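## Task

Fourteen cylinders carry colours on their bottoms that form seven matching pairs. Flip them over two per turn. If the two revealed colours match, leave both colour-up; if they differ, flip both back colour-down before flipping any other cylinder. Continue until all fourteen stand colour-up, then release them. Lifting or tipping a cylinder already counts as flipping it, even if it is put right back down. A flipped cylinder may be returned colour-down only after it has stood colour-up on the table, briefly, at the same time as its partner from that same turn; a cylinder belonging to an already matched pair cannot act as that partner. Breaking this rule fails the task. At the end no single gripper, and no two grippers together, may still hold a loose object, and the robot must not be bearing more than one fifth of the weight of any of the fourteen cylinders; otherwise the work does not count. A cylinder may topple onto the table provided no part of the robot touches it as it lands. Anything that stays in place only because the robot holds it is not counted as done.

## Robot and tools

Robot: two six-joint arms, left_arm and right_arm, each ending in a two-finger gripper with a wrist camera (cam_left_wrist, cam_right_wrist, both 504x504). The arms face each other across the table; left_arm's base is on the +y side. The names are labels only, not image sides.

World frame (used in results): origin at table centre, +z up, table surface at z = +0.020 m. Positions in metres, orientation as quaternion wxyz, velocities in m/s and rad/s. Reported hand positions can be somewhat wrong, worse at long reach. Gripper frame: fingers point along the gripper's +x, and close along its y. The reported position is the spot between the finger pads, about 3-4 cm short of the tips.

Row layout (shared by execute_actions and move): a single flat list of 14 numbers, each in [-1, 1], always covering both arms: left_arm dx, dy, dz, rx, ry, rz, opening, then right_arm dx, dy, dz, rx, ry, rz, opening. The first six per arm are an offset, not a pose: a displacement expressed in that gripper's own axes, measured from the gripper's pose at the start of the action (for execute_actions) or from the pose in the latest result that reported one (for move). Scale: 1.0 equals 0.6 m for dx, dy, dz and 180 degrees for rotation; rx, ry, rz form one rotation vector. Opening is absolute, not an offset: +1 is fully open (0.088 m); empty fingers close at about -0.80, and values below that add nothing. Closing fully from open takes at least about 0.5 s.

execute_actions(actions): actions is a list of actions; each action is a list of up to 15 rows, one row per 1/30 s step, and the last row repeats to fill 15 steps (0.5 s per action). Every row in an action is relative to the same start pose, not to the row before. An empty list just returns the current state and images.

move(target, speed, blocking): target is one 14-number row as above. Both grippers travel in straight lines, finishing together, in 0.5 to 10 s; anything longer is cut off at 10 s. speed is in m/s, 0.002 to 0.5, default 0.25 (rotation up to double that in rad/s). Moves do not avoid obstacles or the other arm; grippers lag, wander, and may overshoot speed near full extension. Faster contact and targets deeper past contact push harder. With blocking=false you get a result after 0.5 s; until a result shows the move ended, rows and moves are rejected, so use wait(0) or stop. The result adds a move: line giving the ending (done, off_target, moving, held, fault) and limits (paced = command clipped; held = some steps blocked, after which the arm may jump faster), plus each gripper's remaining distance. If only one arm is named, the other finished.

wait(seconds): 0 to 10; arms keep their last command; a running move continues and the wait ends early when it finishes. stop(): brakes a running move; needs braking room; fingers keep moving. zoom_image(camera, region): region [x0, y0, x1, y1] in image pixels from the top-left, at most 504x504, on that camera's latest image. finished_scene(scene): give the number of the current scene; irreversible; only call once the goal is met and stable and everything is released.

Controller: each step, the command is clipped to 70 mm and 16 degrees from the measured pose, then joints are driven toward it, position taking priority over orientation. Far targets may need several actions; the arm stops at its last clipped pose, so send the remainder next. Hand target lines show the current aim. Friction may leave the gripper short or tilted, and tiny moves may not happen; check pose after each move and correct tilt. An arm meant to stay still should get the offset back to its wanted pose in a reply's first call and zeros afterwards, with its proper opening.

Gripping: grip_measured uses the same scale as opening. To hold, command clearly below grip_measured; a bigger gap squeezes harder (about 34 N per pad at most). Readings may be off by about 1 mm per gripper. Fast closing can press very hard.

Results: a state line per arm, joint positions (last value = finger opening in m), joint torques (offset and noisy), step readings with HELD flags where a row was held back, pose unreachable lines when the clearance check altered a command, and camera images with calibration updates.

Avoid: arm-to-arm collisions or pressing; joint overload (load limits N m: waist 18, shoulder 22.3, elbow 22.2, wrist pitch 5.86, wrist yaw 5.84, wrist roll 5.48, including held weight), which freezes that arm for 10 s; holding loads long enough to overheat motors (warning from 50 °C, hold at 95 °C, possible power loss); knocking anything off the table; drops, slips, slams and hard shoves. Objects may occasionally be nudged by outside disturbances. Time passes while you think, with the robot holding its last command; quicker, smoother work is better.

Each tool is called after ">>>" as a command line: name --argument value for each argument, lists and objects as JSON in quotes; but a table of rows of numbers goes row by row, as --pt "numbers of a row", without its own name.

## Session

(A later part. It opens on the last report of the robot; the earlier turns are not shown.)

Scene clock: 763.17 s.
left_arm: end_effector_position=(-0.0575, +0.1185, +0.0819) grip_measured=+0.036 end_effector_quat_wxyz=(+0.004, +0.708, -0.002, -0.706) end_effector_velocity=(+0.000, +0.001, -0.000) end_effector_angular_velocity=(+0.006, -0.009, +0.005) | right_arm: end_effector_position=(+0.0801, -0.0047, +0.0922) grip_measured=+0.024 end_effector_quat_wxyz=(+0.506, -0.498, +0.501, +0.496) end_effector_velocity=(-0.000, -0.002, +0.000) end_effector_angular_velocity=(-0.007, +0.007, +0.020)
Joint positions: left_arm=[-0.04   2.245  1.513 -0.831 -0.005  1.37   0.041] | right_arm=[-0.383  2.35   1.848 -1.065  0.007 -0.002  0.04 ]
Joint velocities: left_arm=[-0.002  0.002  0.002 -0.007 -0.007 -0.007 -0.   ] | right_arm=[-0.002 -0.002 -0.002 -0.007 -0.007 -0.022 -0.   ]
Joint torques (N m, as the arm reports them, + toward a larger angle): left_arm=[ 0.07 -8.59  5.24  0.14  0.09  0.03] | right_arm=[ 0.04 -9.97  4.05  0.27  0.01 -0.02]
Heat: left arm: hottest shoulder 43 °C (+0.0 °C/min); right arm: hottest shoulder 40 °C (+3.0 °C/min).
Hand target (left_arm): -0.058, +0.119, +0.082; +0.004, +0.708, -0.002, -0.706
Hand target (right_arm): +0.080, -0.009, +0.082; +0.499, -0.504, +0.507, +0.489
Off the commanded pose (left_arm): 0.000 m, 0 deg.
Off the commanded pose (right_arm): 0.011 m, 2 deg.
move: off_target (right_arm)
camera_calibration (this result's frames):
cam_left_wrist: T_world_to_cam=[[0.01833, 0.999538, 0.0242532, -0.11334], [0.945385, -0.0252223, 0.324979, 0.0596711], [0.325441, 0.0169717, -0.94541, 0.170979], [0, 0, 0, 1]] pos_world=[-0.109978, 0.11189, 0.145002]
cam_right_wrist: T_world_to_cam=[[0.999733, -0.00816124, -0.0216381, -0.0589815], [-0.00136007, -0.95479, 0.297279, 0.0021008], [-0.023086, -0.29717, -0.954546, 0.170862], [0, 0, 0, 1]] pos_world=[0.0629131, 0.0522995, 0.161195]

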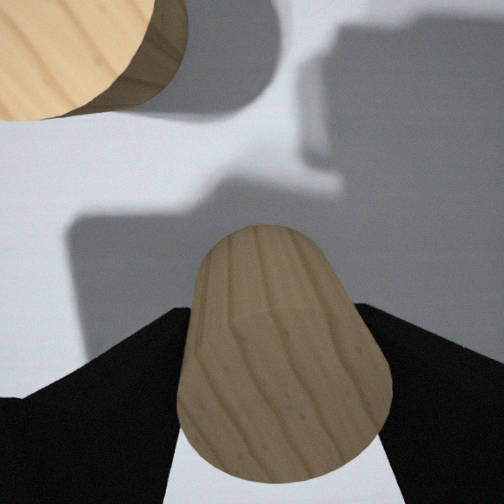

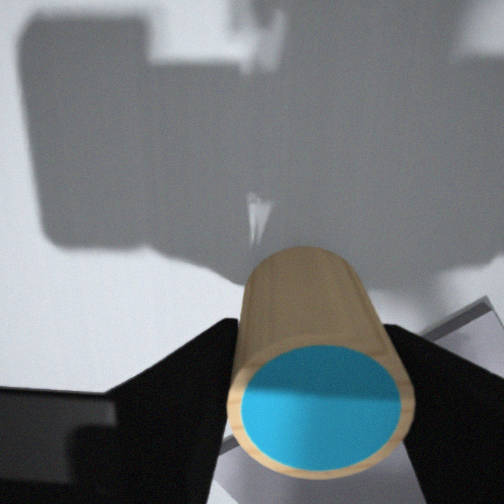

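>>> move --target '[-0.17,0,0,0,0,0.004,-0.3, 0.024,0,-0.007,0,0.008,0,-0.3]' --speed 0.1

Scene clock: 772.13 s.
left_arm: end_effector_position=(-0.0574, +0.1217, +0.1754) grip_measured=+0.034 end_effector_quat_wxyz=(+0.000, +0.709, +0.001, -0.705) end_effector_velocity=(+0.000, +0.001, +0.002) end_effector_angular_velocity=(+0.001, -0.008, +0.005) | right_arm: end_effector_position=(+0.0801, -0.0038, +0.0894) grip_measured=+0.024 end_effector_quat_wxyz=(+0.507, -0.497, +0.499, +0.497) end_effector_velocity=(-0.000, -0.002, +0.000) end_effector_angular_velocity=(-0.007, +0.007, +0.005)
Joint positions: left_arm=[-0.042  2.12   1.702 -1.155 -0.005  1.37   0.041] | right_arm=[-0.383  2.354  1.841 -1.051  0.007 -0.002  0.04 ]
Joint velocities: left_arm=[-0.002 -0.002  0.002 -0.007 -0.007 -0.007 -0.   ] | right_arm=[-0.002 -0.002 -0.002 -0.007 -0.007 -0.007  0.   ]
Joint torques (N m, as the arm reports them, + toward a larger angle): left_arm=[-0.34 -9.81  7.14 -0.02 -0.04 -0.1 ] | right_arm=[ 0.08 -9.65  3.85  0.33  0.   -0.01]
Heat: left arm: hottest shoulder 44 °C (+1.0 °C/min); right arm: hottest shoulder 42 °C (+4.1 °C/min).
Hand target (left_arm): -0.059, +0.119, +0.184; +0.008, +0.708, -0.006, -0.706
Hand target (right_arm): +0.080, -0.009, +0.078; +0.500, -0.504, +0.507, +0.489
Off the commanded pose (left_arm): 0.009 m, 1 deg.
Off the commanded pose (right_arm): 0.013 m, 2 deg.
move: off_target (left_arm, right_arm)
camera_calibration (this result's frames):
cam_left_wrist: T_world_to_cam=[[0.0194169, 0.999233, 0.0340089, -0.120389], [0.944718, -0.0294719, 0.326555, 0.0294252], [0.327307, 0.0257882, -0.944566, 0.25813], [0, 0, 0, 1]] pos_world=[-0.109949, 0.114507, 0.238306]
cam_right_wrist: T_world_to_cam=[[0.999734, -0.00806227, -0.0216064, -0.059051], [-0.0013804, -0.95614, 0.292905, 0.00423486], [-0.0230202, -0.292798, -0.955897, 0.168618], [0, 0, 0, 1]] pos_world=[0.0629228, 0.0529439, 0.158665]

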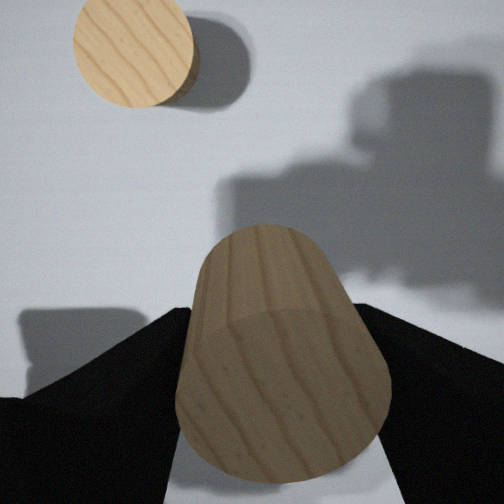

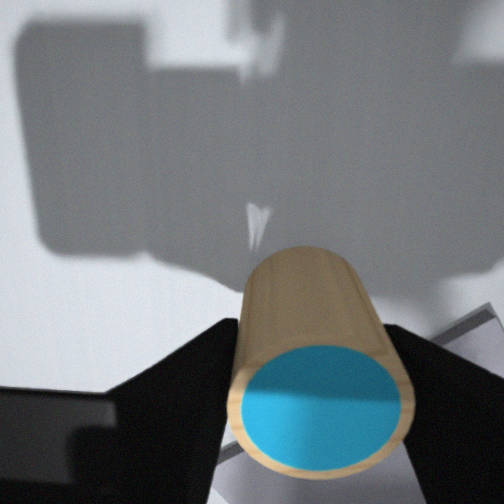

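>>> move --target '[-0.148,0.169,-0.058,0,0,0.503,-0.3, 0.02,0,-0.005,0,0.004,0,-0.3]' --speed 0.3

>>> move --target '[0,0,0,0,0,0,-0.3, 0,0,0,0,0,0,0.6]'

>>> move --target '[0,0,0,0,0,0,-0.3, -0.16,0,0,0,0,0,0.6]' --speed 0.15

>>> move --target '[0,0,0,0,0,0,-0.3, -0.125,0.172,-0.168,-0.003,-0.5,0,1]' --speed 0.3

Scene clock: 778.17 s.
left_arm: end_effector_position=(-0.0238, +0.0215, +0.2672) grip_measured=+0.033 end_effector_quat_wxyz=(+0.500, +0.499, -0.505, -0.496) end_effector_velocity=(-0.000, +0.000, -0.003) end_effector_angular_velocity=(+0.002, +0.007, +0.005) | right_arm: end_effector_position=(+0.0801, -0.0027, +0.0874) grip_measured=+0.024 end_effector_quat_wxyz=(+0.509, -0.495, +0.498, +0.499) end_effector_velocity=(-0.002, -0.002, +0.003) end_effector_angular_velocity=(-0.002, +0.022, +0.005)
Joint positions: left_arm=[ 0.027  1.958  0.85   1.118 -0.128  1.579  0.041] | right_arm=[-0.383  2.354  1.834 -1.036  0.007 -0.002  0.04 ]
Joint velocities: left_arm=[-0.002  0.007 -0.002  0.007 -0.007 -0.007 -0.   ] | right_arm=[-0.002 -0.007 -0.002 -0.007 -0.022 -0.007 -0.   ]
Joint torques (N m, as the arm reports them, + toward a larger angle): left_arm=[ 0.19 -6.53  5.68  2.11  0.22  0.06] | right_arm=[  0.07 -10.29   3.37   0.94   0.    -0.02]
Heat: left arm: hottest shoulder 45 °C (+2.0 °C/min); right arm: hottest shoulder 43 °C (+5.1 °C/min).
Hand target (left_arm): -0.024, +0.021, +0.265; +0.498, +0.499, -0.506, -0.496
Hand target (right_arm): +0.080, -0.007, +0.078; +0.504, -0.500, +0.503, +0.494
Off the commanded pose (left_arm): 0.003 m, 0 deg.
Off the commanded pose (right_arm): 0.011 m, 1 deg.
move: off_target (right_arm)
camera_calibration (this result's frames):
cam_left_wrist: T_world_to_cam=[[0.0290478, 0.0227132, -0.99932, 0.273283], [0.946896, 0.319652, 0.0347892, 0.0353216], [0.320225, -0.947263, -0.0122219, 0.108117], [0, 0, 0, 1]] pos_world=[-0.0760058, 0.0849173, 0.27319]
cam_right_wrist: T_world_to_cam=[[0.999736, -0.00790587, -0.0215552, -0.0591061], [-0.00141198, -0.958238, 0.285968, 0.00647711], [-0.0229158, -0.285862, -0.957997, 0.167225], [0, 0, 0, 1]] pos_world=[0.0629318, 0.0535428, 0.157075]

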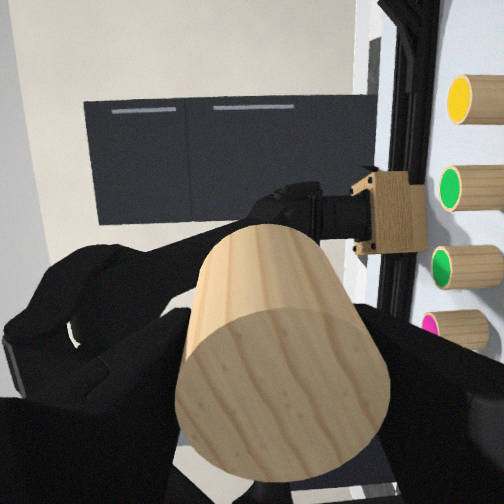

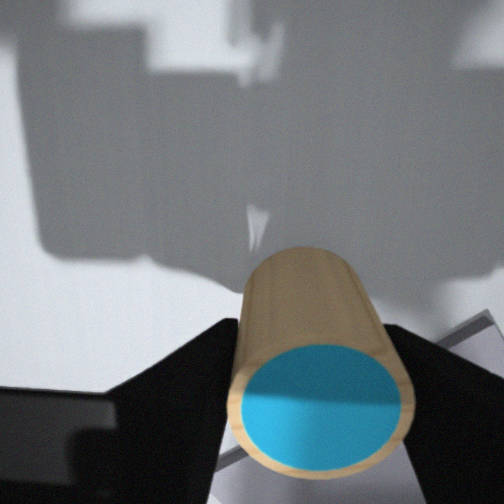

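Scene clock: 778.83 s.
left_arm: end_effector_position=(-0.0238, +0.0215, +0.2672) grip_measured=+0.033 end_effector_quat_wxyz=(+0.500, +0.499, -0.505, -0.496) end_effector_velocity=(-0.000, +0.001, +0.001) end_effector_angular_velocity=(+0.002, +0.007, +0.005) | right_arm: end_effector_position=(+0.0800, -0.0023, +0.0874) grip_measured=+0.598 end_effector_quat_wxyz=(+0.509, -0.494, +0.497, +0.499) end_effector_velocity=(-0.000, -0.002, +0.000) end_effector_angular_velocity=(-0.007, +0.008, -0.010)
Joint positions: left_arm=[ 0.027  1.958  0.85   1.118 -0.128  1.579  0.041] | right_arm=[-0.383  2.354  1.834 -1.034  0.007 -0.002  0.068]
Joint velocities: left_arm=[-0.002 -0.007 -0.002 -0.007 -0.007 -0.007 -0.   ] | right_arm=[-0.002 -0.002 -0.002 -0.007 -0.007  0.007  0.001]
Joint torques (N m, as the arm reports them, + toward a larger angle): left_arm=[ 0.02 -7.16  5.54  1.72  0.   -0.03] | right_arm=[  0.01 -11.63   5.52   0.     0.    -0.01]
Heat: left arm: hottest shoulder 45 °C (+2.0 °C/min); right arm: hottest shoulder 43 °C (+5.0 °C/min).
Hand target (left_arm): -0.024, +0.022, +0.267; +0.500, +0.499, -0.505, -0.496
Hand target (right_arm): +0.080, -0.003, +0.087; +0.509, -0.495, +0.498, +0.499
Off the commanded pose (left_arm): 0.000 m, 0 deg.
Off the commanded pose (right_arm): 0.000 m, 0 deg.
move: done
camera_calibration (this result's frames):
cam_left_wrist: T_world_to_cam=[[0.0290478, 0.0227132, -0.99932, 0.273283], [0.946896, 0.319652, 0.0347892, 0.0353216], [0.320225, -0.947263, -0.0122219, 0.108117], [0, 0, 0, 1]] pos_world=[-0.0760058, 0.0849173, 0.27319]
cam_right_wrist: T_world_to_cam=[[0.999729, -0.0078665, -0.0219256, -0.0590179], [-0.00130393, -0.958675, 0.284501, 0.00691409], [-0.0232575, -0.284395, -0.958425, 0.167393], [0, 0, 0, 1]] pos_world=[0.0629041, 0.0537697, 0.157172]

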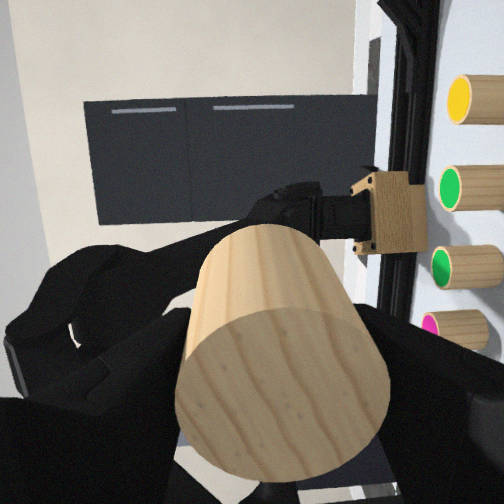

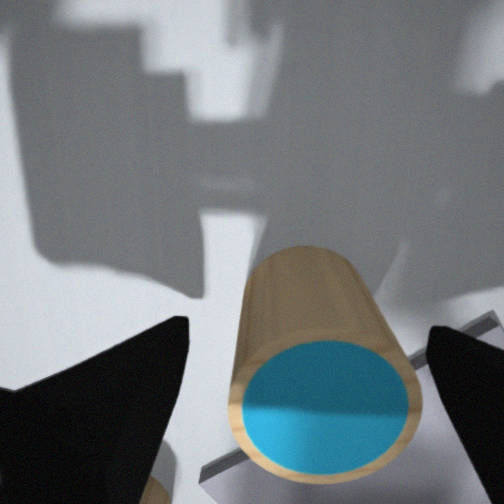

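Scene clock: 779.97 s.
left_arm: end_effector_position=(-0.0248, +0.0217, +0.2677) grip_measured=+0.033 end_effector_quat_wxyz=(+0.500, +0.498, -0.506, -0.496) end_effector_velocity=(-0.002, +0.001, +0.001) end_effector_angular_velocity=(+0.002, +0.007, -0.000) | right_arm: end_effector_position=(+0.0809, -0.0071, +0.1770) grip_measured=+0.600 end_effector_quat_wxyz=(+0.505, -0.501, +0.501, +0.493) end_effector_velocity=(-0.000, -0.002, +0.000) end_effector_angular_velocity=(-0.008, +0.008, +0.020)
Joint positions: left_arm=[ 0.026  1.958  0.849  1.121 -0.126  1.58   0.041] | right_arm=[-0.383  2.302  2.104 -1.376  0.013 -0.003  0.068]
Joint velocities: left_arm=[-0.007 -0.007 -0.002 -0.007 -0.007 -0.007 -0.   ] | right_arm=[-0.002 -0.002 -0.002 -0.007 -0.007 -0.022 -0.   ]
Joint torques (N m, as the arm reports them, + toward a larger angle): left_arm=[ 0.06 -7.12  5.55  1.51 -0.04 -0.07] | right_arm=[  0.21 -11.98   7.9   -0.02  -0.22   0.06]
Heat: left arm: hottest shoulder 45 °C (+2.0 °C/min); right arm: hottest shoulder 44 °C (+6.1 °C/min).
Hand target (left_arm): -0.024, +0.022, +0.267; +0.500, +0.499, -0.505, -0.496
Hand target (right_arm): +0.079, -0.004, +0.183; +0.509, -0.494, +0.497, +0.499
Off the commanded pose (left_arm): 0.001 m, 0 deg.
Off the commanded pose (right_arm): 0.007 m, 1 deg.
move: done
camera_calibration (this result's frames):
cam_left_wrist: T_world_to_cam=[[0.0295444, 0.0199734, -0.999364, 0.273909], [0.94785, 0.31686, 0.0343543, 0.0363831], [0.317345, -0.948262, -0.00957029, 0.107819], [0, 0, 0, 1]] pos_world=[-0.0767941, 0.0852417, 0.273516]
cam_right_wrist: T_world_to_cam=[[0.999847, -0.0071535, -0.0159711, -0.0589972], [-0.00195499, -0.952582, 0.304274, -0.0265407], [-0.0173905, -0.304197, -0.952451, 0.250172], [0, 0, 0, 1]] pos_world=[0.0632869, 0.0503973, 0.24541]

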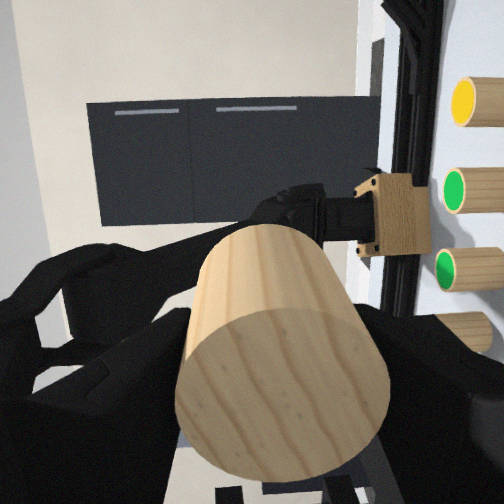

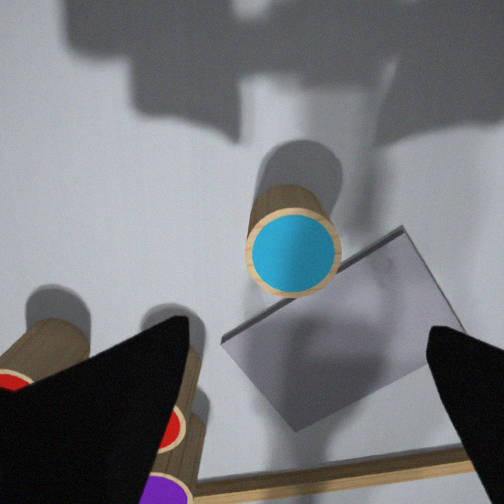

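Scene clock: 783.13 s.
left_arm: end_effector_position=(-0.0265, +0.0215, +0.2678) grip_measured=+0.033 end_effector_quat_wxyz=(+0.498, +0.496, -0.508, -0.498) end_effector_velocity=(-0.000, +0.001, +0.001) end_effector_angular_velocity=(+0.003, +0.007, +0.005) | right_arm: end_effector_position=(-0.0235, -0.1059, +0.2594) grip_measured=+1.000 end_effector_quat_wxyz=(+0.706, +0.007, -0.001, +0.708) end_effector_velocity=(+0.000, -0.000, +0.001) end_effector_angular_velocity=(+0.015, +0.015, +0.005)
Joint positions: left_arm=[ 0.024  1.958  0.851  1.119 -0.121  1.58   0.041] | right_arm=[0.08  1.461 0.343 1.131 0.446 0.003 0.088]
Joint velocities: left_arm=[-0.002 -0.007 -0.002 -0.007 -0.007 -0.007 -0.   ] | right_arm=[-0.002  0.012 -0.007  0.037 -0.007  0.007  0.   ]
Joint torques (N m, as the arm reports them, + toward a larger angle): left_arm=[ 0.21 -7.13  5.49  1.92 -0.16 -0.04] | right_arm=[ 0.35 -4.06  3.53  1.93  0.1  -0.2 ]
Heat: left arm: hottest shoulder 45 °C (+2.0 °C/min); right arm: hottest shoulder 44 °C (+6.1 °C/min).
Hand target (left_arm): -0.025, +0.022, +0.268; +0.500, +0.498, -0.506, -0.496
Hand target (right_arm): -0.023, -0.108, +0.252; +0.707, -0.004, -0.001, +0.708
Off the commanded pose (left_arm): 0.002 m, 0 deg.
Off the commanded pose (right_arm): 0.008 m, 2 deg.
move: done
camera_calibration (this result's frames):
cam_left_wrist: T_world_to_cam=[[0.029859, 0.020505, -0.999344, 0.274038], [0.950115, 0.309957, 0.034748, 0.0381235], [0.310466, -0.95053, -0.0102271, 0.108187], [0, 0, 0, 1]] pos_world=[-0.0779926, 0.0853991, 0.27364]
cam_right_wrist: T_world_to_cam=[[0.999513, 0.0310277, -0.00333309, 0.0467416], [0.00576263, -0.288489, -0.957466, 0.251899], [-0.0306696, 0.95698, -0.288527, 0.25782], [0, 0, 0, 1]] pos_world=[-0.0402632, -0.175509, 0.315728]

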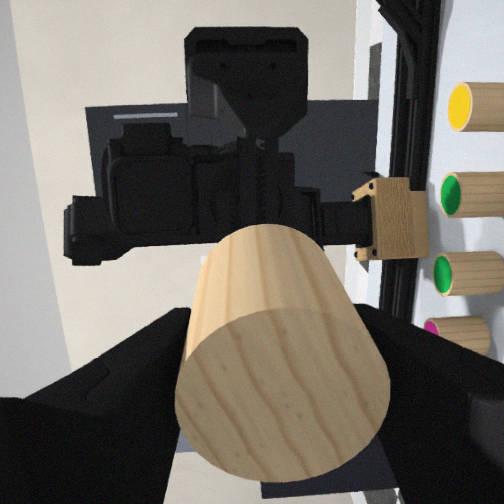

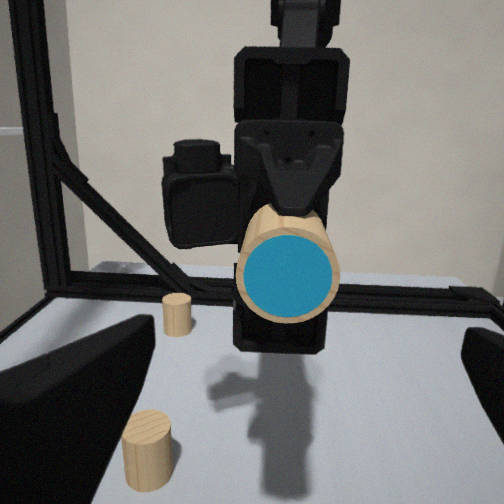

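>>> move --target '[0,0,-0.003,0,0,0,-0.3, 0.124,0.005,0.006,-0.004,0.003,0,1]' --speed 0.1

Scene clock: 787.47 s.
left_arm: end_effector_position=(-0.0253, +0.0213, +0.2676) grip_measured=+0.033 end_effector_quat_wxyz=(+0.498, +0.497, -0.507, -0.498) end_effector_velocity=(+0.002, +0.001, +0.004) end_effector_angular_velocity=(-0.012, +0.009, +0.019) | right_arm: end_effector_position=(-0.0264, -0.0350, +0.2651) grip_measured=+1.000 end_effector_quat_wxyz=(+0.707, +0.003, -0.001, +0.708) end_effector_velocity=(+0.001, +0.003, -0.002) end_effector_angular_velocity=(-0.007, -0.010, -0.000)
Joint positions: left_arm=[ 0.026  1.958  0.851  1.119 -0.121  1.58   0.041] | right_arm=[-0.018  1.683  0.608  1.082  0.349  0.001  0.088]
Joint velocities: left_arm=[-0.002 -0.007 -0.002  0.007 -0.022 -0.007 -0.   ] | right_arm=[-0.007  0.007  0.007 -0.007 -0.007 -0.007  0.   ]
Joint torques (N m, as the arm reports them, + toward a larger angle): left_arm=[ 0.15 -7.37  5.49  1.74  0.14 -0.02] | right_arm=[-0.31 -5.41  6.85  1.59 -0.12 -0.18]
Heat: left arm: hottest shoulder 45 °C (+2.0 °C/min); right arm: hottest shoulder 43 °C (+5.0 °C/min).
Hand target (left_arm): -0.025, +0.021, +0.268; +0.498, +0.496, -0.508, -0.498
Hand target (right_arm): -0.027, -0.032, +0.264; +0.707, -0.001, -0.003, +0.708
Off the commanded pose (left_arm): 0.001 m, 0 deg.
Off the commanded pose (right_arm): 0.004 m, 0 deg.
move: done
camera_calibration (this result's frames):
cam_left_wrist: T_world_to_cam=[[0.0298616, 0.0209512, -0.999334, 0.273812], [0.949402, 0.312117, 0.0349132, 0.0369811], [0.312641, -0.949813, -0.0105708, 0.10784], [0, 0, 0, 1]] pos_world=[-0.0770018, 0.085149, 0.273478]
cam_right_wrist: T_world_to_cam=[[0.999541, 0.0302386, 0.00198083, 0.0459898], [0.0107931, -0.294164, -0.955694, 0.277242], [-0.0283161, 0.955277, -0.294355, 0.193073], [0, 0, 0, 1]] pos_world=[-0.0434939, -0.104275, 0.3217]

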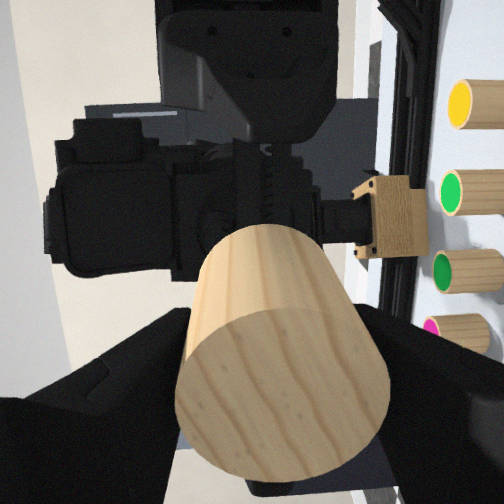

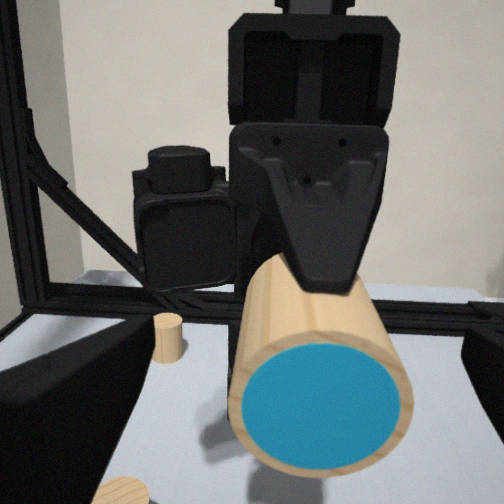

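>>> move --target '[0,0,0,0,0,0,-0.3, 0,0,0,0,0,0,-0.3]'

>>> move --target '[0,0,0,0,0,0,1, 0,0,0,0,0,0,-0.3]'

>>> move --target '[-0.06,0,0,0,0,0,1, -0.09,0,0,0,0,0,-0.3]' --speed 0.12

>>> move --target '[-0.445,-0.185,0.177,0,0,-0.495,1, 0.07,-0.06,-0.153,0,0.507,0,-0.3]' --speed 0.3

Scene clock: 790.97 s.
left_arm: end_effector_position=(-0.0253, +0.0214, +0.2675) grip_measured=+0.033 end_effector_quat_wxyz=(+0.498, +0.497, -0.507, -0.498) end_effector_velocity=(-0.000, +0.000, -0.004) end_effector_angular_velocity=(+0.012, +0.006, +0.005) | right_arm: end_effector_position=(-0.0263, -0.0346, +0.2653) grip_measured=+0.026 end_effector_quat_wxyz=(+0.707, +0.003, -0.001, +0.707) end_effector_velocity=(+0.002, +0.001, -0.007) end_effector_angular_velocity=(-0.025, -0.017, -0.000)
Joint positions: left_arm=[ 0.026  1.958  0.851  1.119 -0.121  1.58   0.041] | right_arm=[-0.018  1.683  0.609  1.081  0.349  0.001  0.04 ]
Joint velocities: left_arm=[-0.002  0.002 -0.002 -0.007 -0.007 -0.007 -0.   ] | right_arm=[-0.007  0.002 -0.002 -0.022 -0.007 -0.007 -0.   ]
Joint torques (N m, as the arm reports them, + toward a larger angle): left_arm=[ 0.1  -7.16  5.59  1.73 -0.01 -0.01] | right_arm=[ 0.1  -6.92  5.17  1.85  0.    0.  ]
Heat: left arm: hottest shoulder 45 °C (+2.0 °C/min); right arm: hottest shoulder 42 °C (+4.1 °C/min).
Hand target (left_arm): -0.025, +0.021, +0.268; +0.498, +0.497, -0.507, -0.498
Hand target (right_arm): -0.026, -0.035, +0.265; +0.707, +0.004, -0.001, +0.708
Off the commanded pose (left_arm): 0.000 m, 0 deg.
Off the commanded pose (right_arm): 0.000 m, 0 deg.
move: done
camera_calibration (this result's frames):
cam_left_wrist: T_world_to_cam=[[0.0299112, 0.0213292, -0.999325, 0.273656], [0.9494, 0.312104, 0.0350783, 0.0369109], [0.312642, -0.949808, -0.0109145, 0.107996], [0, 0, 0, 1]] pos_world=[-0.0769926, 0.0852186, 0.273355]
cam_right_wrist: T_world_to_cam=[[0.999552, 0.029854, 0.00224208, 0.0458535], [0.0109197, -0.293825, -0.955797, 0.277568], [-0.0278756, 0.955393, -0.294019, 0.192713], [0, 0, 0, 1]] pos_world=[-0.0434919, -0.103929, 0.321857]

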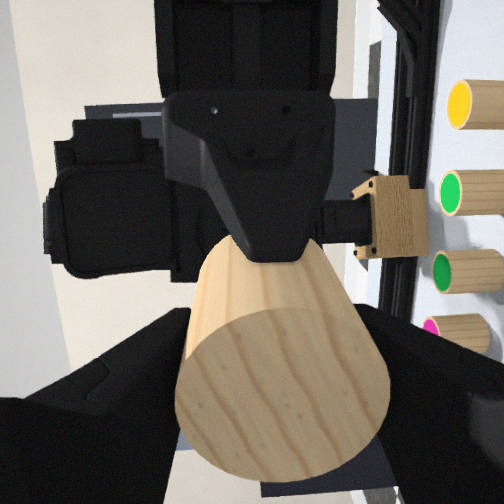

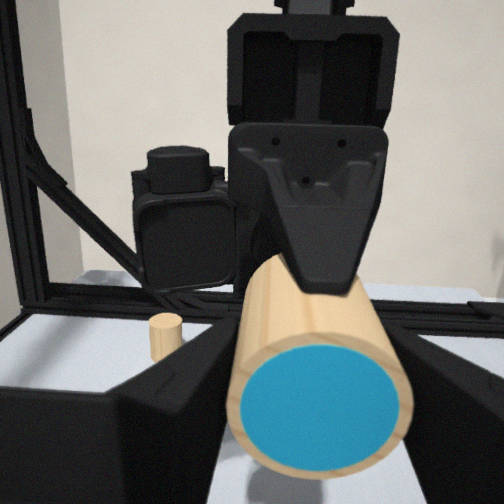

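Scene clock: 791.67 s.
left_arm: end_effector_position=(-0.0253, +0.0214, +0.2673) grip_measured=+1.000 end_effector_quat_wxyz=(+0.498, +0.497, -0.507, -0.498) end_effector_velocity=(+0.002, -0.000, +0.001) end_effector_angular_velocity=(+0.003, +0.007, +0.010) | right_arm: end_effector_position=(-0.0263, -0.0346, +0.2653) grip_measured=+0.026 end_effector_quat_wxyz=(+0.707, +0.003, -0.001, +0.707) end_effector_velocity=(+0.002, -0.000, -0.001) end_effector_angular_velocity=(-0.007, -0.010, -0.010)
Joint positions: left_arm=[ 0.026  1.959  0.851  1.119 -0.121  1.58   0.088] | right_arm=[-0.018  1.683  0.609  1.081  0.349  0.001  0.04 ]
Joint velocities: left_arm=[ 0.002 -0.002  0.002 -0.007 -0.007 -0.007  0.   ] | right_arm=[-0.002 -0.002 -0.002 -0.007  0.007 -0.007  0.   ]
Joint torques (N m, as the arm reports them, + toward a larger angle): left_arm=[-0.03 -7.17  5.66  1.73 -0.01 -0.05] | right_arm=[ 0.07 -6.81  5.34  1.8   0.01  0.  ]
Heat: left arm: hottest shoulder 45 °C (+2.0 °C/min); right arm: hottest shoulder 42 °C (+4.0 °C/min).
Hand target (left_arm): -0.025, +0.021, +0.267; +0.498, +0.497, -0.507, -0.498
Hand target (right_arm): -0.026, -0.035, +0.265; +0.707, +0.003, -0.001, +0.707
Off the commanded pose (left_arm): 0.000 m, 0 deg.
Off the commanded pose (right_arm): 0.000 m, 0 deg.
move: done
camera_calibration (this result's frames):
cam_left_wrist: T_world_to_cam=[[0.0299609, 0.0217072, -0.999315, 0.273464], [0.949398, 0.312091, 0.0352435, 0.0368824], [0.312642, -0.949804, -0.0112582, 0.108067], [0, 0, 0, 1]] pos_world=[-0.0769956, 0.0851959, 0.273193]
cam_right_wrist: T_world_to_cam=[[0.999552, 0.029854, 0.00224208, 0.0458535], [0.0109197, -0.293825, -0.955797, 0.277568], [-0.0278756, 0.955393, -0.294019, 0.192713], [0, 0, 0, 1]] pos_world=[-0.0434919, -0.103929, 0.321857]

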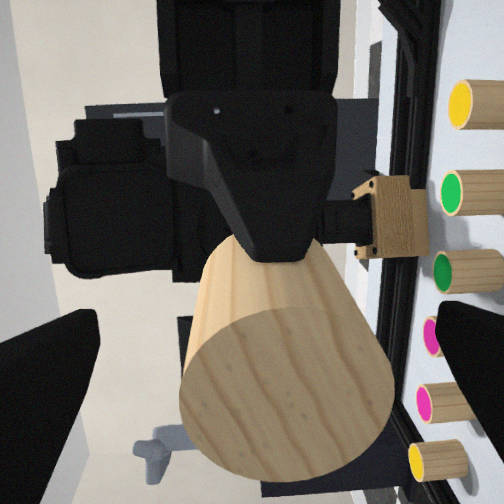

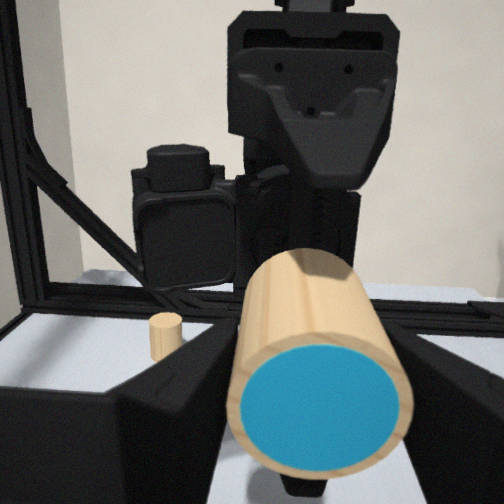

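Scene clock: 792.57 s.
left_arm: end_effector_position=(-0.0253, +0.0552, +0.2629) grip_measured=+1.000 end_effector_quat_wxyz=(+0.494, +0.499, -0.506, -0.501) end_effector_velocity=(+0.002, +0.000, -0.001) end_effector_angular_velocity=(+0.008, +0.021, +0.010) | right_arm: end_effector_position=(-0.0268, -0.0855, +0.2658) grip_measured=+0.025 end_effector_quat_wxyz=(+0.707, +0.005, -0.002, +0.708) end_effector_velocity=(+0.002, -0.003, -0.002) end_effector_angular_velocity=(-0.007, -0.010, -0.005)
Joint positions: left_arm=[ 0.015  1.873  0.703  1.171 -0.129  1.58   0.088] | right_arm=[0.056 1.51  0.429 1.091 0.423 0.001 0.04 ]
Joint velocities: left_arm=[ 0.002 -0.002 -0.002 -0.007 -0.007 -0.022  0.   ] | right_arm=[ 0.002 -0.012 -0.012 -0.007  0.007 -0.007 -0.   ]
Joint torques (N m, as the arm reports them, + toward a larger angle): left_arm=[-0.27 -7.7   4.7   2.02 -0.21 -0.03] | right_arm=[ 0.25 -6.52  3.85  1.7   0.12  0.  ]
Heat: left arm: hottest shoulder 45 °C (+3.0 °C/min); right arm: hottest shoulder 42 °C (+4.0 °C/min).
Hand target (left_arm): -0.025, +0.057, +0.267; +0.498, +0.497, -0.507, -0.498
Hand target (right_arm): -0.026, -0.089, +0.265; +0.707, +0.004, -0.001, +0.707
Off the commanded pose (left_arm): 0.005 m, 1 deg.
Off the commanded pose (right_arm): 0.003 m, 0 deg.
move: done
camera_calibration (this result's frames):
cam_left_wrist: T_world_to_cam=[[0.0313669, 0.0314141, -0.999014, 0.267811], [0.950532, 0.308099, 0.0395329, 0.0255346], [0.309037, -0.950835, -0.020196, 0.142407], [0, 0, 0, 1]] pos_world=[-0.0766809, 0.119125, 0.269413]
cam_right_wrist: T_world_to_cam=[[0.999543, 0.0302346, 0.00071345, 0.0482926], [0.00950582, -0.291688, -0.956466, 0.263475], [-0.0287103, 0.956036, -0.291842, 0.240878], [0, 0, 0, 1]] pos_world=[-0.0438594, -0.154895, 0.322269]

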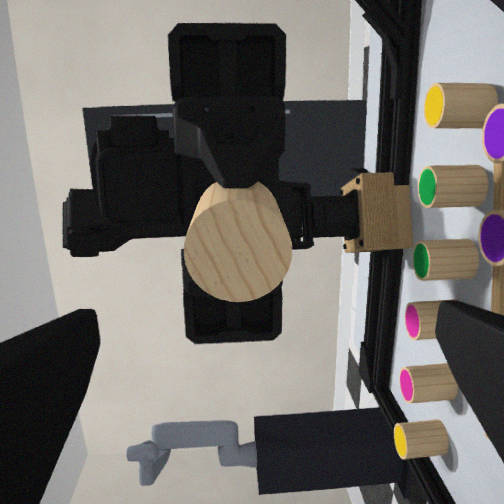

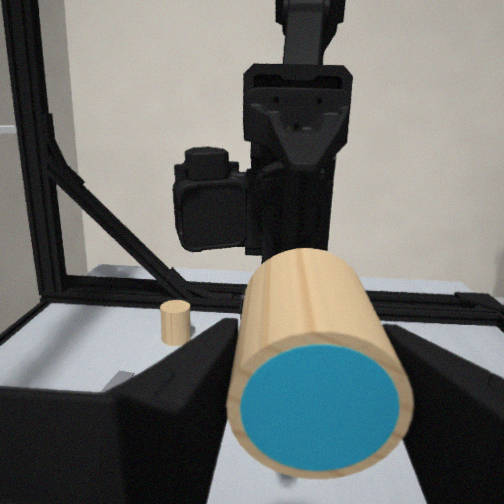

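Scene clock: 795.83 s.
left_arm: end_effector_position=(-0.1258, +0.3238, +0.1500) grip_measured=+1.000 end_effector_quat_wxyz=(+0.003, +0.709, -0.008, -0.705) end_effector_velocity=(+0.002, +0.002, -0.001) end_effector_angular_velocity=(+0.005, -0.013, -0.010) | right_arm: end_effector_position=(+0.0091, -0.0441, +0.1777) grip_measured=+0.025 end_effector_quat_wxyz=(+0.504, -0.501, +0.502, +0.494) end_effector_velocity=(+0.000, -0.001, -0.000) end_effector_angular_velocity=(-0.008, +0.006, -0.010)
Joint positions: left_arm=[-0.498  1.555  0.869 -0.877 -0.014  0.923  0.088] | right_arm=[-0.213  2.15   1.857 -1.283  0.007  0.165  0.04 ]
Joint velocities: left_arm=[-0.002  0.002 -0.002 -0.007 -0.007  0.007  0.   ] | right_arm=[-0.002  0.002  0.002 -0.007 -0.007  0.007 -0.   ]
Joint torques (N m, as the arm reports them, + toward a larger angle): left_arm=[-0.29 -3.93  6.68  0.04  0.23 -0.12] | right_arm=[-0.18 -8.77  7.12 -0.11 -0.08 -0.19]
Heat: left arm: hottest shoulder 45 °C (+3.0 °C/min); right arm: hottest shoulder 42 °C (+3.0 °C/min).
Hand target (left_arm): -0.128, +0.323, +0.151; +0.002, +0.707, -0.006, -0.707
Hand target (right_arm): +0.009, -0.042, +0.174; +0.500, -0.503, +0.503, +0.494
Off the commanded pose (left_arm): 0.001 m, 0 deg.
Off the commanded pose (right_arm): 0.004 m, 1 deg.
move: done
camera_calibration (this result's frames):
cam_left_wrist: T_world_to_cam=[[0.0285391, 0.999429, 0.0180878, -0.316636], [0.944253, -0.032892, 0.327574, 0.109248], [0.327982, 0.0077308, -0.944652, 0.257269], [0, 0, 0, 1]] pos_world=[-0.178501, 0.318059, 0.21297]
cam_right_wrist: T_world_to_cam=[[0.999768, -0.00526569, -0.0208857, 0.0134471], [0.00134235, -0.95254, 0.30441, -0.0622114], [-0.0214974, -0.304368, -0.952312, 0.238341], [0, 0, 0, 1]] pos_world=[-0.0082368, 0.0133551, 0.246193]

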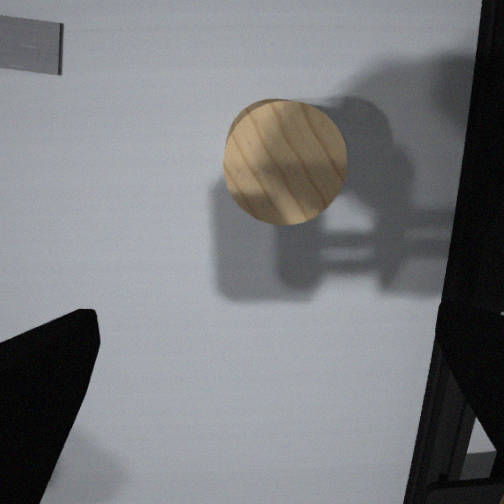

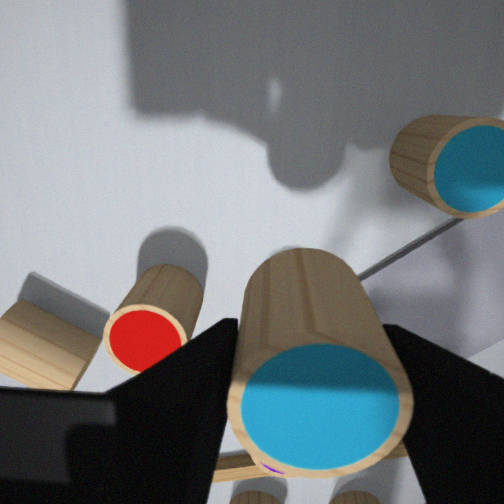

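>>> move --target '[-0.003,-0.017,0.058,0,0,0,1, 0.148,0,0,0,0.004,0,-0.3]' --speed 0.09

>>> move --target '[0,0,0,0,0,0,1, 0.027,0,-0.007,0,0.007,0,-0.3]' --speed 0.03

Scene clock: 799.30 s.
left_arm: end_effector_position=(-0.1585, +0.3356, +0.1505) grip_measured=+1.000 end_effector_quat_wxyz=(+0.001, +0.709, -0.008, -0.705) end_effector_velocity=(+0.002, +0.001, +0.000) end_effector_angular_velocity=(-0.000, -0.010, +0.020) | right_arm: end_effector_position=(+0.0086, -0.0408, +0.0972) grip_measured=+0.025 end_effector_quat_wxyz=(+0.506, -0.498, +0.499, +0.497) end_effector_velocity=(-0.000, +0.001, -0.002) end_effector_angular_velocity=(+0.001, +0.008, -0.010)
Joint positions: left_arm=[-0.626  1.604  0.92  -0.882 -0.013  0.796  0.088] | right_arm=[-0.213  2.219  1.643 -0.989  0.007  0.165  0.04 ]
Joint velocities: left_arm=[-0.002 -0.002 -0.002 -0.007 -0.007 -0.022  0.   ] | right_arm=[-0.002  0.002 -0.002  0.007 -0.007  0.007 -0.   ]
Joint torques (N m, as the arm reports them, + toward a larger angle): left_arm=[-0.14 -4.08  6.46  0.05  0.02 -0.05] | right_arm=[-0.12 -9.26  4.03  0.25 -0.06 -0.08]
Heat: left arm: hottest shoulder 44 °C (+2.0 °C/min); right arm: hottest shoulder 42 °C (+3.0 °C/min).
Hand target (left_arm): -0.161, +0.335, +0.151; +0.002, +0.709, -0.007, -0.705
Hand target (right_arm): +0.010, -0.045, +0.089; +0.501, -0.503, +0.504, +0.491
Off the commanded pose (left_arm): 0.003 m, 0 deg.
Off the commanded pose (right_arm): 0.009 m, 1 deg.
move: off_target (right_arm)
camera_calibration (this result's frames):
cam_left_wrist: T_world_to_cam=[[0.0300803, 0.999351, 0.0198399, -0.327482], [0.944199, -0.0349224, 0.327519, 0.141005], [0.327999, 0.00888095, -0.944636, 0.26797], [0, 0, 0, 1]] pos_world=[-0.21118, 0.329814, 0.21345]
cam_right_wrist: T_world_to_cam=[[0.999733, -0.00504479, -0.0225288, 0.0124699], [0.00181893, -0.955588, 0.294699, -0.033734], [-0.0230149, -0.294661, -0.955325, 0.163374], [0, 0, 0, 1]] pos_world=[-0.00864518, 0.0159672, 0.166298]

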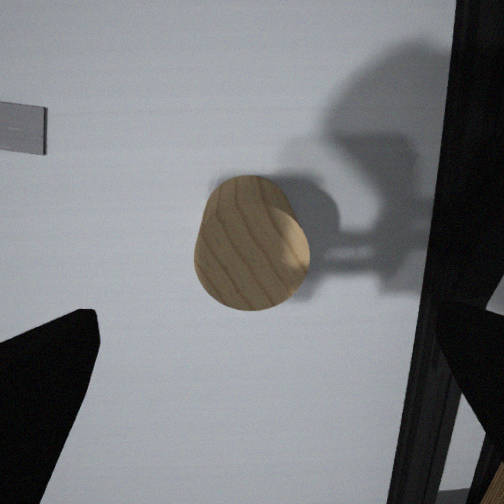

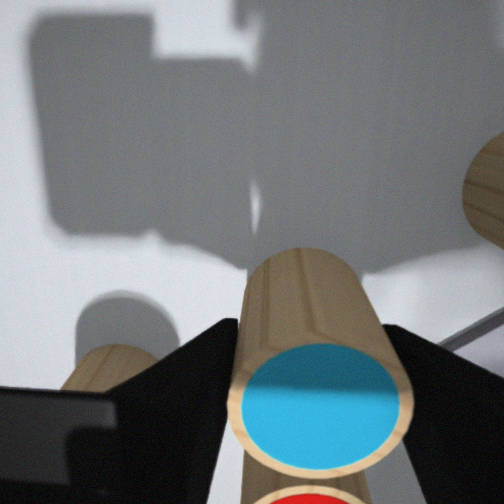

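Scene clock: 800.20 s.
left_arm: end_effector_position=(-0.1585, +0.3356, +0.1505) grip_measured=+1.000 end_effector_quat_wxyz=(+0.001, +0.709, -0.008, -0.705) end_effector_velocity=(-0.000, -0.003, +0.000) end_effector_angular_velocity=(-0.010, +0.000, +0.010) | right_arm: end_effector_position=(+0.0085, -0.0406, +0.0897) grip_measured=+0.024 end_effector_quat_wxyz=(+0.506, -0.497, +0.499, +0.498) end_effector_velocity=(+0.001, -0.006, -0.002) end_effector_angular_velocity=(-0.028, +0.003, +0.005)
Joint positions: left_arm=[-0.626  1.604  0.92  -0.882 -0.013  0.796  0.088] | right_arm=[-0.213  2.229  1.627 -0.962  0.007  0.165  0.04 ]
Joint velocities: left_arm=[ 0.002  0.002  0.002  0.007 -0.007 -0.007  0.   ] | right_arm=[-0.002  0.002 -0.002 -0.022 -0.007 -0.007 -0.   ]
Joint torques (N m, as the arm reports them, + toward a larger angle): left_arm=[-0.06 -4.88  5.53  0.27  0.04 -0.02] | right_arm=[ 0.07 -9.25  3.97  0.25 -0.1  -0.02]
Heat: left arm: hottest shoulder 44 °C (+3.0 °C/min); right arm: hottest shoulder 42 °C (+2.0 °C/min).
Hand target (left_arm): -0.158, +0.336, +0.150; +0.001, +0.709, -0.008, -0.705
Hand target (right_arm): +0.009, -0.045, +0.081; +0.500, -0.503, +0.505, +0.492
Off the commanded pose (left_arm): 0.000 m, 0 deg.
Off the commanded pose (right_arm): 0.010 m, 1 deg.
move: off_target (right_arm)
camera_calibration (this result's frames):
cam_left_wrist: T_world_to_cam=[[0.0300803, 0.999351, 0.0198399, -0.327482], [0.944199, -0.0349224, 0.327519, 0.141005], [0.327999, 0.00888095, -0.944636, 0.26797], [0, 0, 0, 1]] pos_world=[-0.21118, 0.329814, 0.21345]
cam_right_wrist: T_world_to_cam=[[0.999718, -0.00500083, -0.0232093, 0.0124595], [0.00201836, -0.956125, 0.292953, -0.0311699], [-0.023656, -0.292917, -0.955845, 0.156403], [0, 0, 0, 1]] pos_world=[-0.00869321, 0.0160729, 0.158917]

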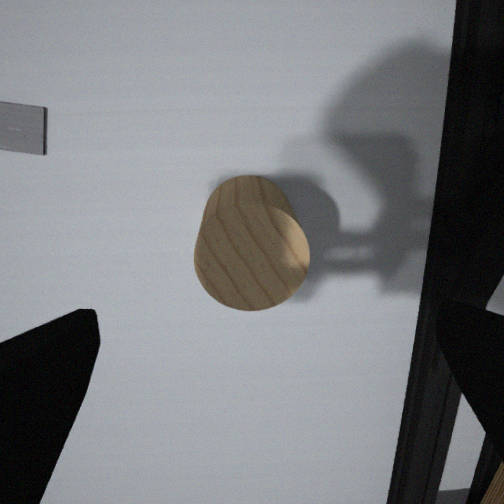

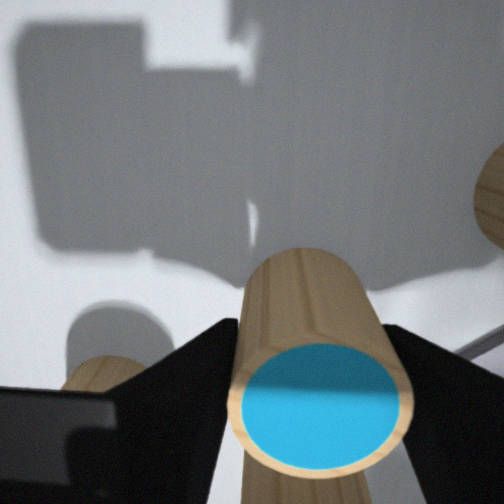

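>>> move --target '[0.131,0.002,0.005,0,0,-0.003,0.7, 0.022,0,-0.007,0,0.007,0,-0.3]' --speed 0.09

Scene clock: 802.80 s.
left_arm: end_effector_position=(-0.1615, +0.3317, +0.0747) grip_measured=+0.700 end_effector_quat_wxyz=(+0.002, +0.709, -0.007, -0.705) end_effector_velocity=(+0.004, +0.001, -0.002) end_effector_angular_velocity=(-0.003, -0.028, +0.005) | right_arm: end_effector_position=(+0.0083, -0.0391, +0.0878) grip_measured=+0.024 end_effector_quat_wxyz=(+0.508, -0.494, +0.497, +0.500) end_effector_velocity=(-0.001, -0.007, -0.001) end_effector_angular_velocity=(-0.028, +0.003, +0.010)
Joint positions: left_arm=[-0.624  1.805  0.788 -0.547 -0.013  0.797  0.073] | right_arm=[-0.213  2.23   1.621 -0.946  0.007  0.165  0.04 ]
Joint velocities: left_arm=[-0.002  0.007 -0.002 -0.007 -0.022 -0.007 -0.   ] | right_arm=[ 0.002 -0.002 -0.007 -0.022 -0.007 -0.007 -0.   ]
Joint torques (N m, as the arm reports them, + toward a larger angle): left_arm=[ 0.25 -4.52  4.07  0.44  0.22  0.1 ] | right_arm=[ 0.06 -8.66  3.62  0.39 -0.11 -0.01]
Heat: left arm: hottest shoulder 44 °C (+3.0 °C/min); right arm: hottest shoulder 42 °C (+2.0 °C/min).
Hand target (left_arm): -0.160, +0.333, +0.072; -0.002, +0.709, -0.004, -0.705
Hand target (right_arm): +0.009, -0.045, +0.077; +0.501, -0.502, +0.505, +0.492
Off the commanded pose (left_arm): 0.003 m, 1 deg.
Off the commanded pose (right_arm): 0.013 m, 2 deg.
move: off_target (right_arm)
camera_calibration (this result's frames):
cam_left_wrist: T_world_to_cam=[[0.0285758, 0.999416, 0.0187312, -0.322187], [0.944599, -0.0331287, 0.326549, 0.16807], [0.326979, 0.00836202, -0.944995, 0.197483], [0, 0, 0, 1]] pos_world=[-0.214125, 0.325916, 0.137772]
cam_right_wrist: T_world_to_cam=[[0.999686, -0.00479358, -0.0246066, 0.0127862], [0.00240977, -0.958628, 0.28465, -0.0285763], [-0.0249531, -0.28462, -0.958316, 0.155595], [0, 0, 0, 1]] pos_world=[-0.00883075, 0.0169526, 0.157558]

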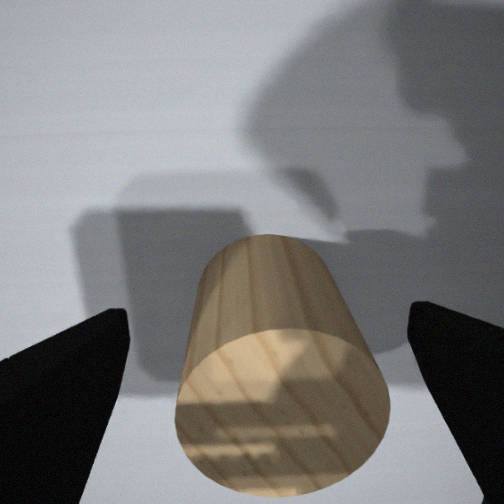

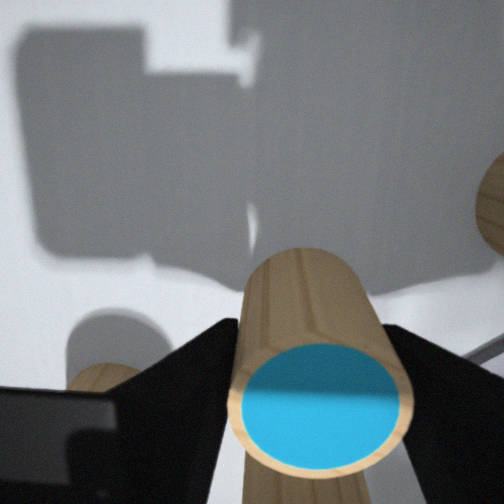

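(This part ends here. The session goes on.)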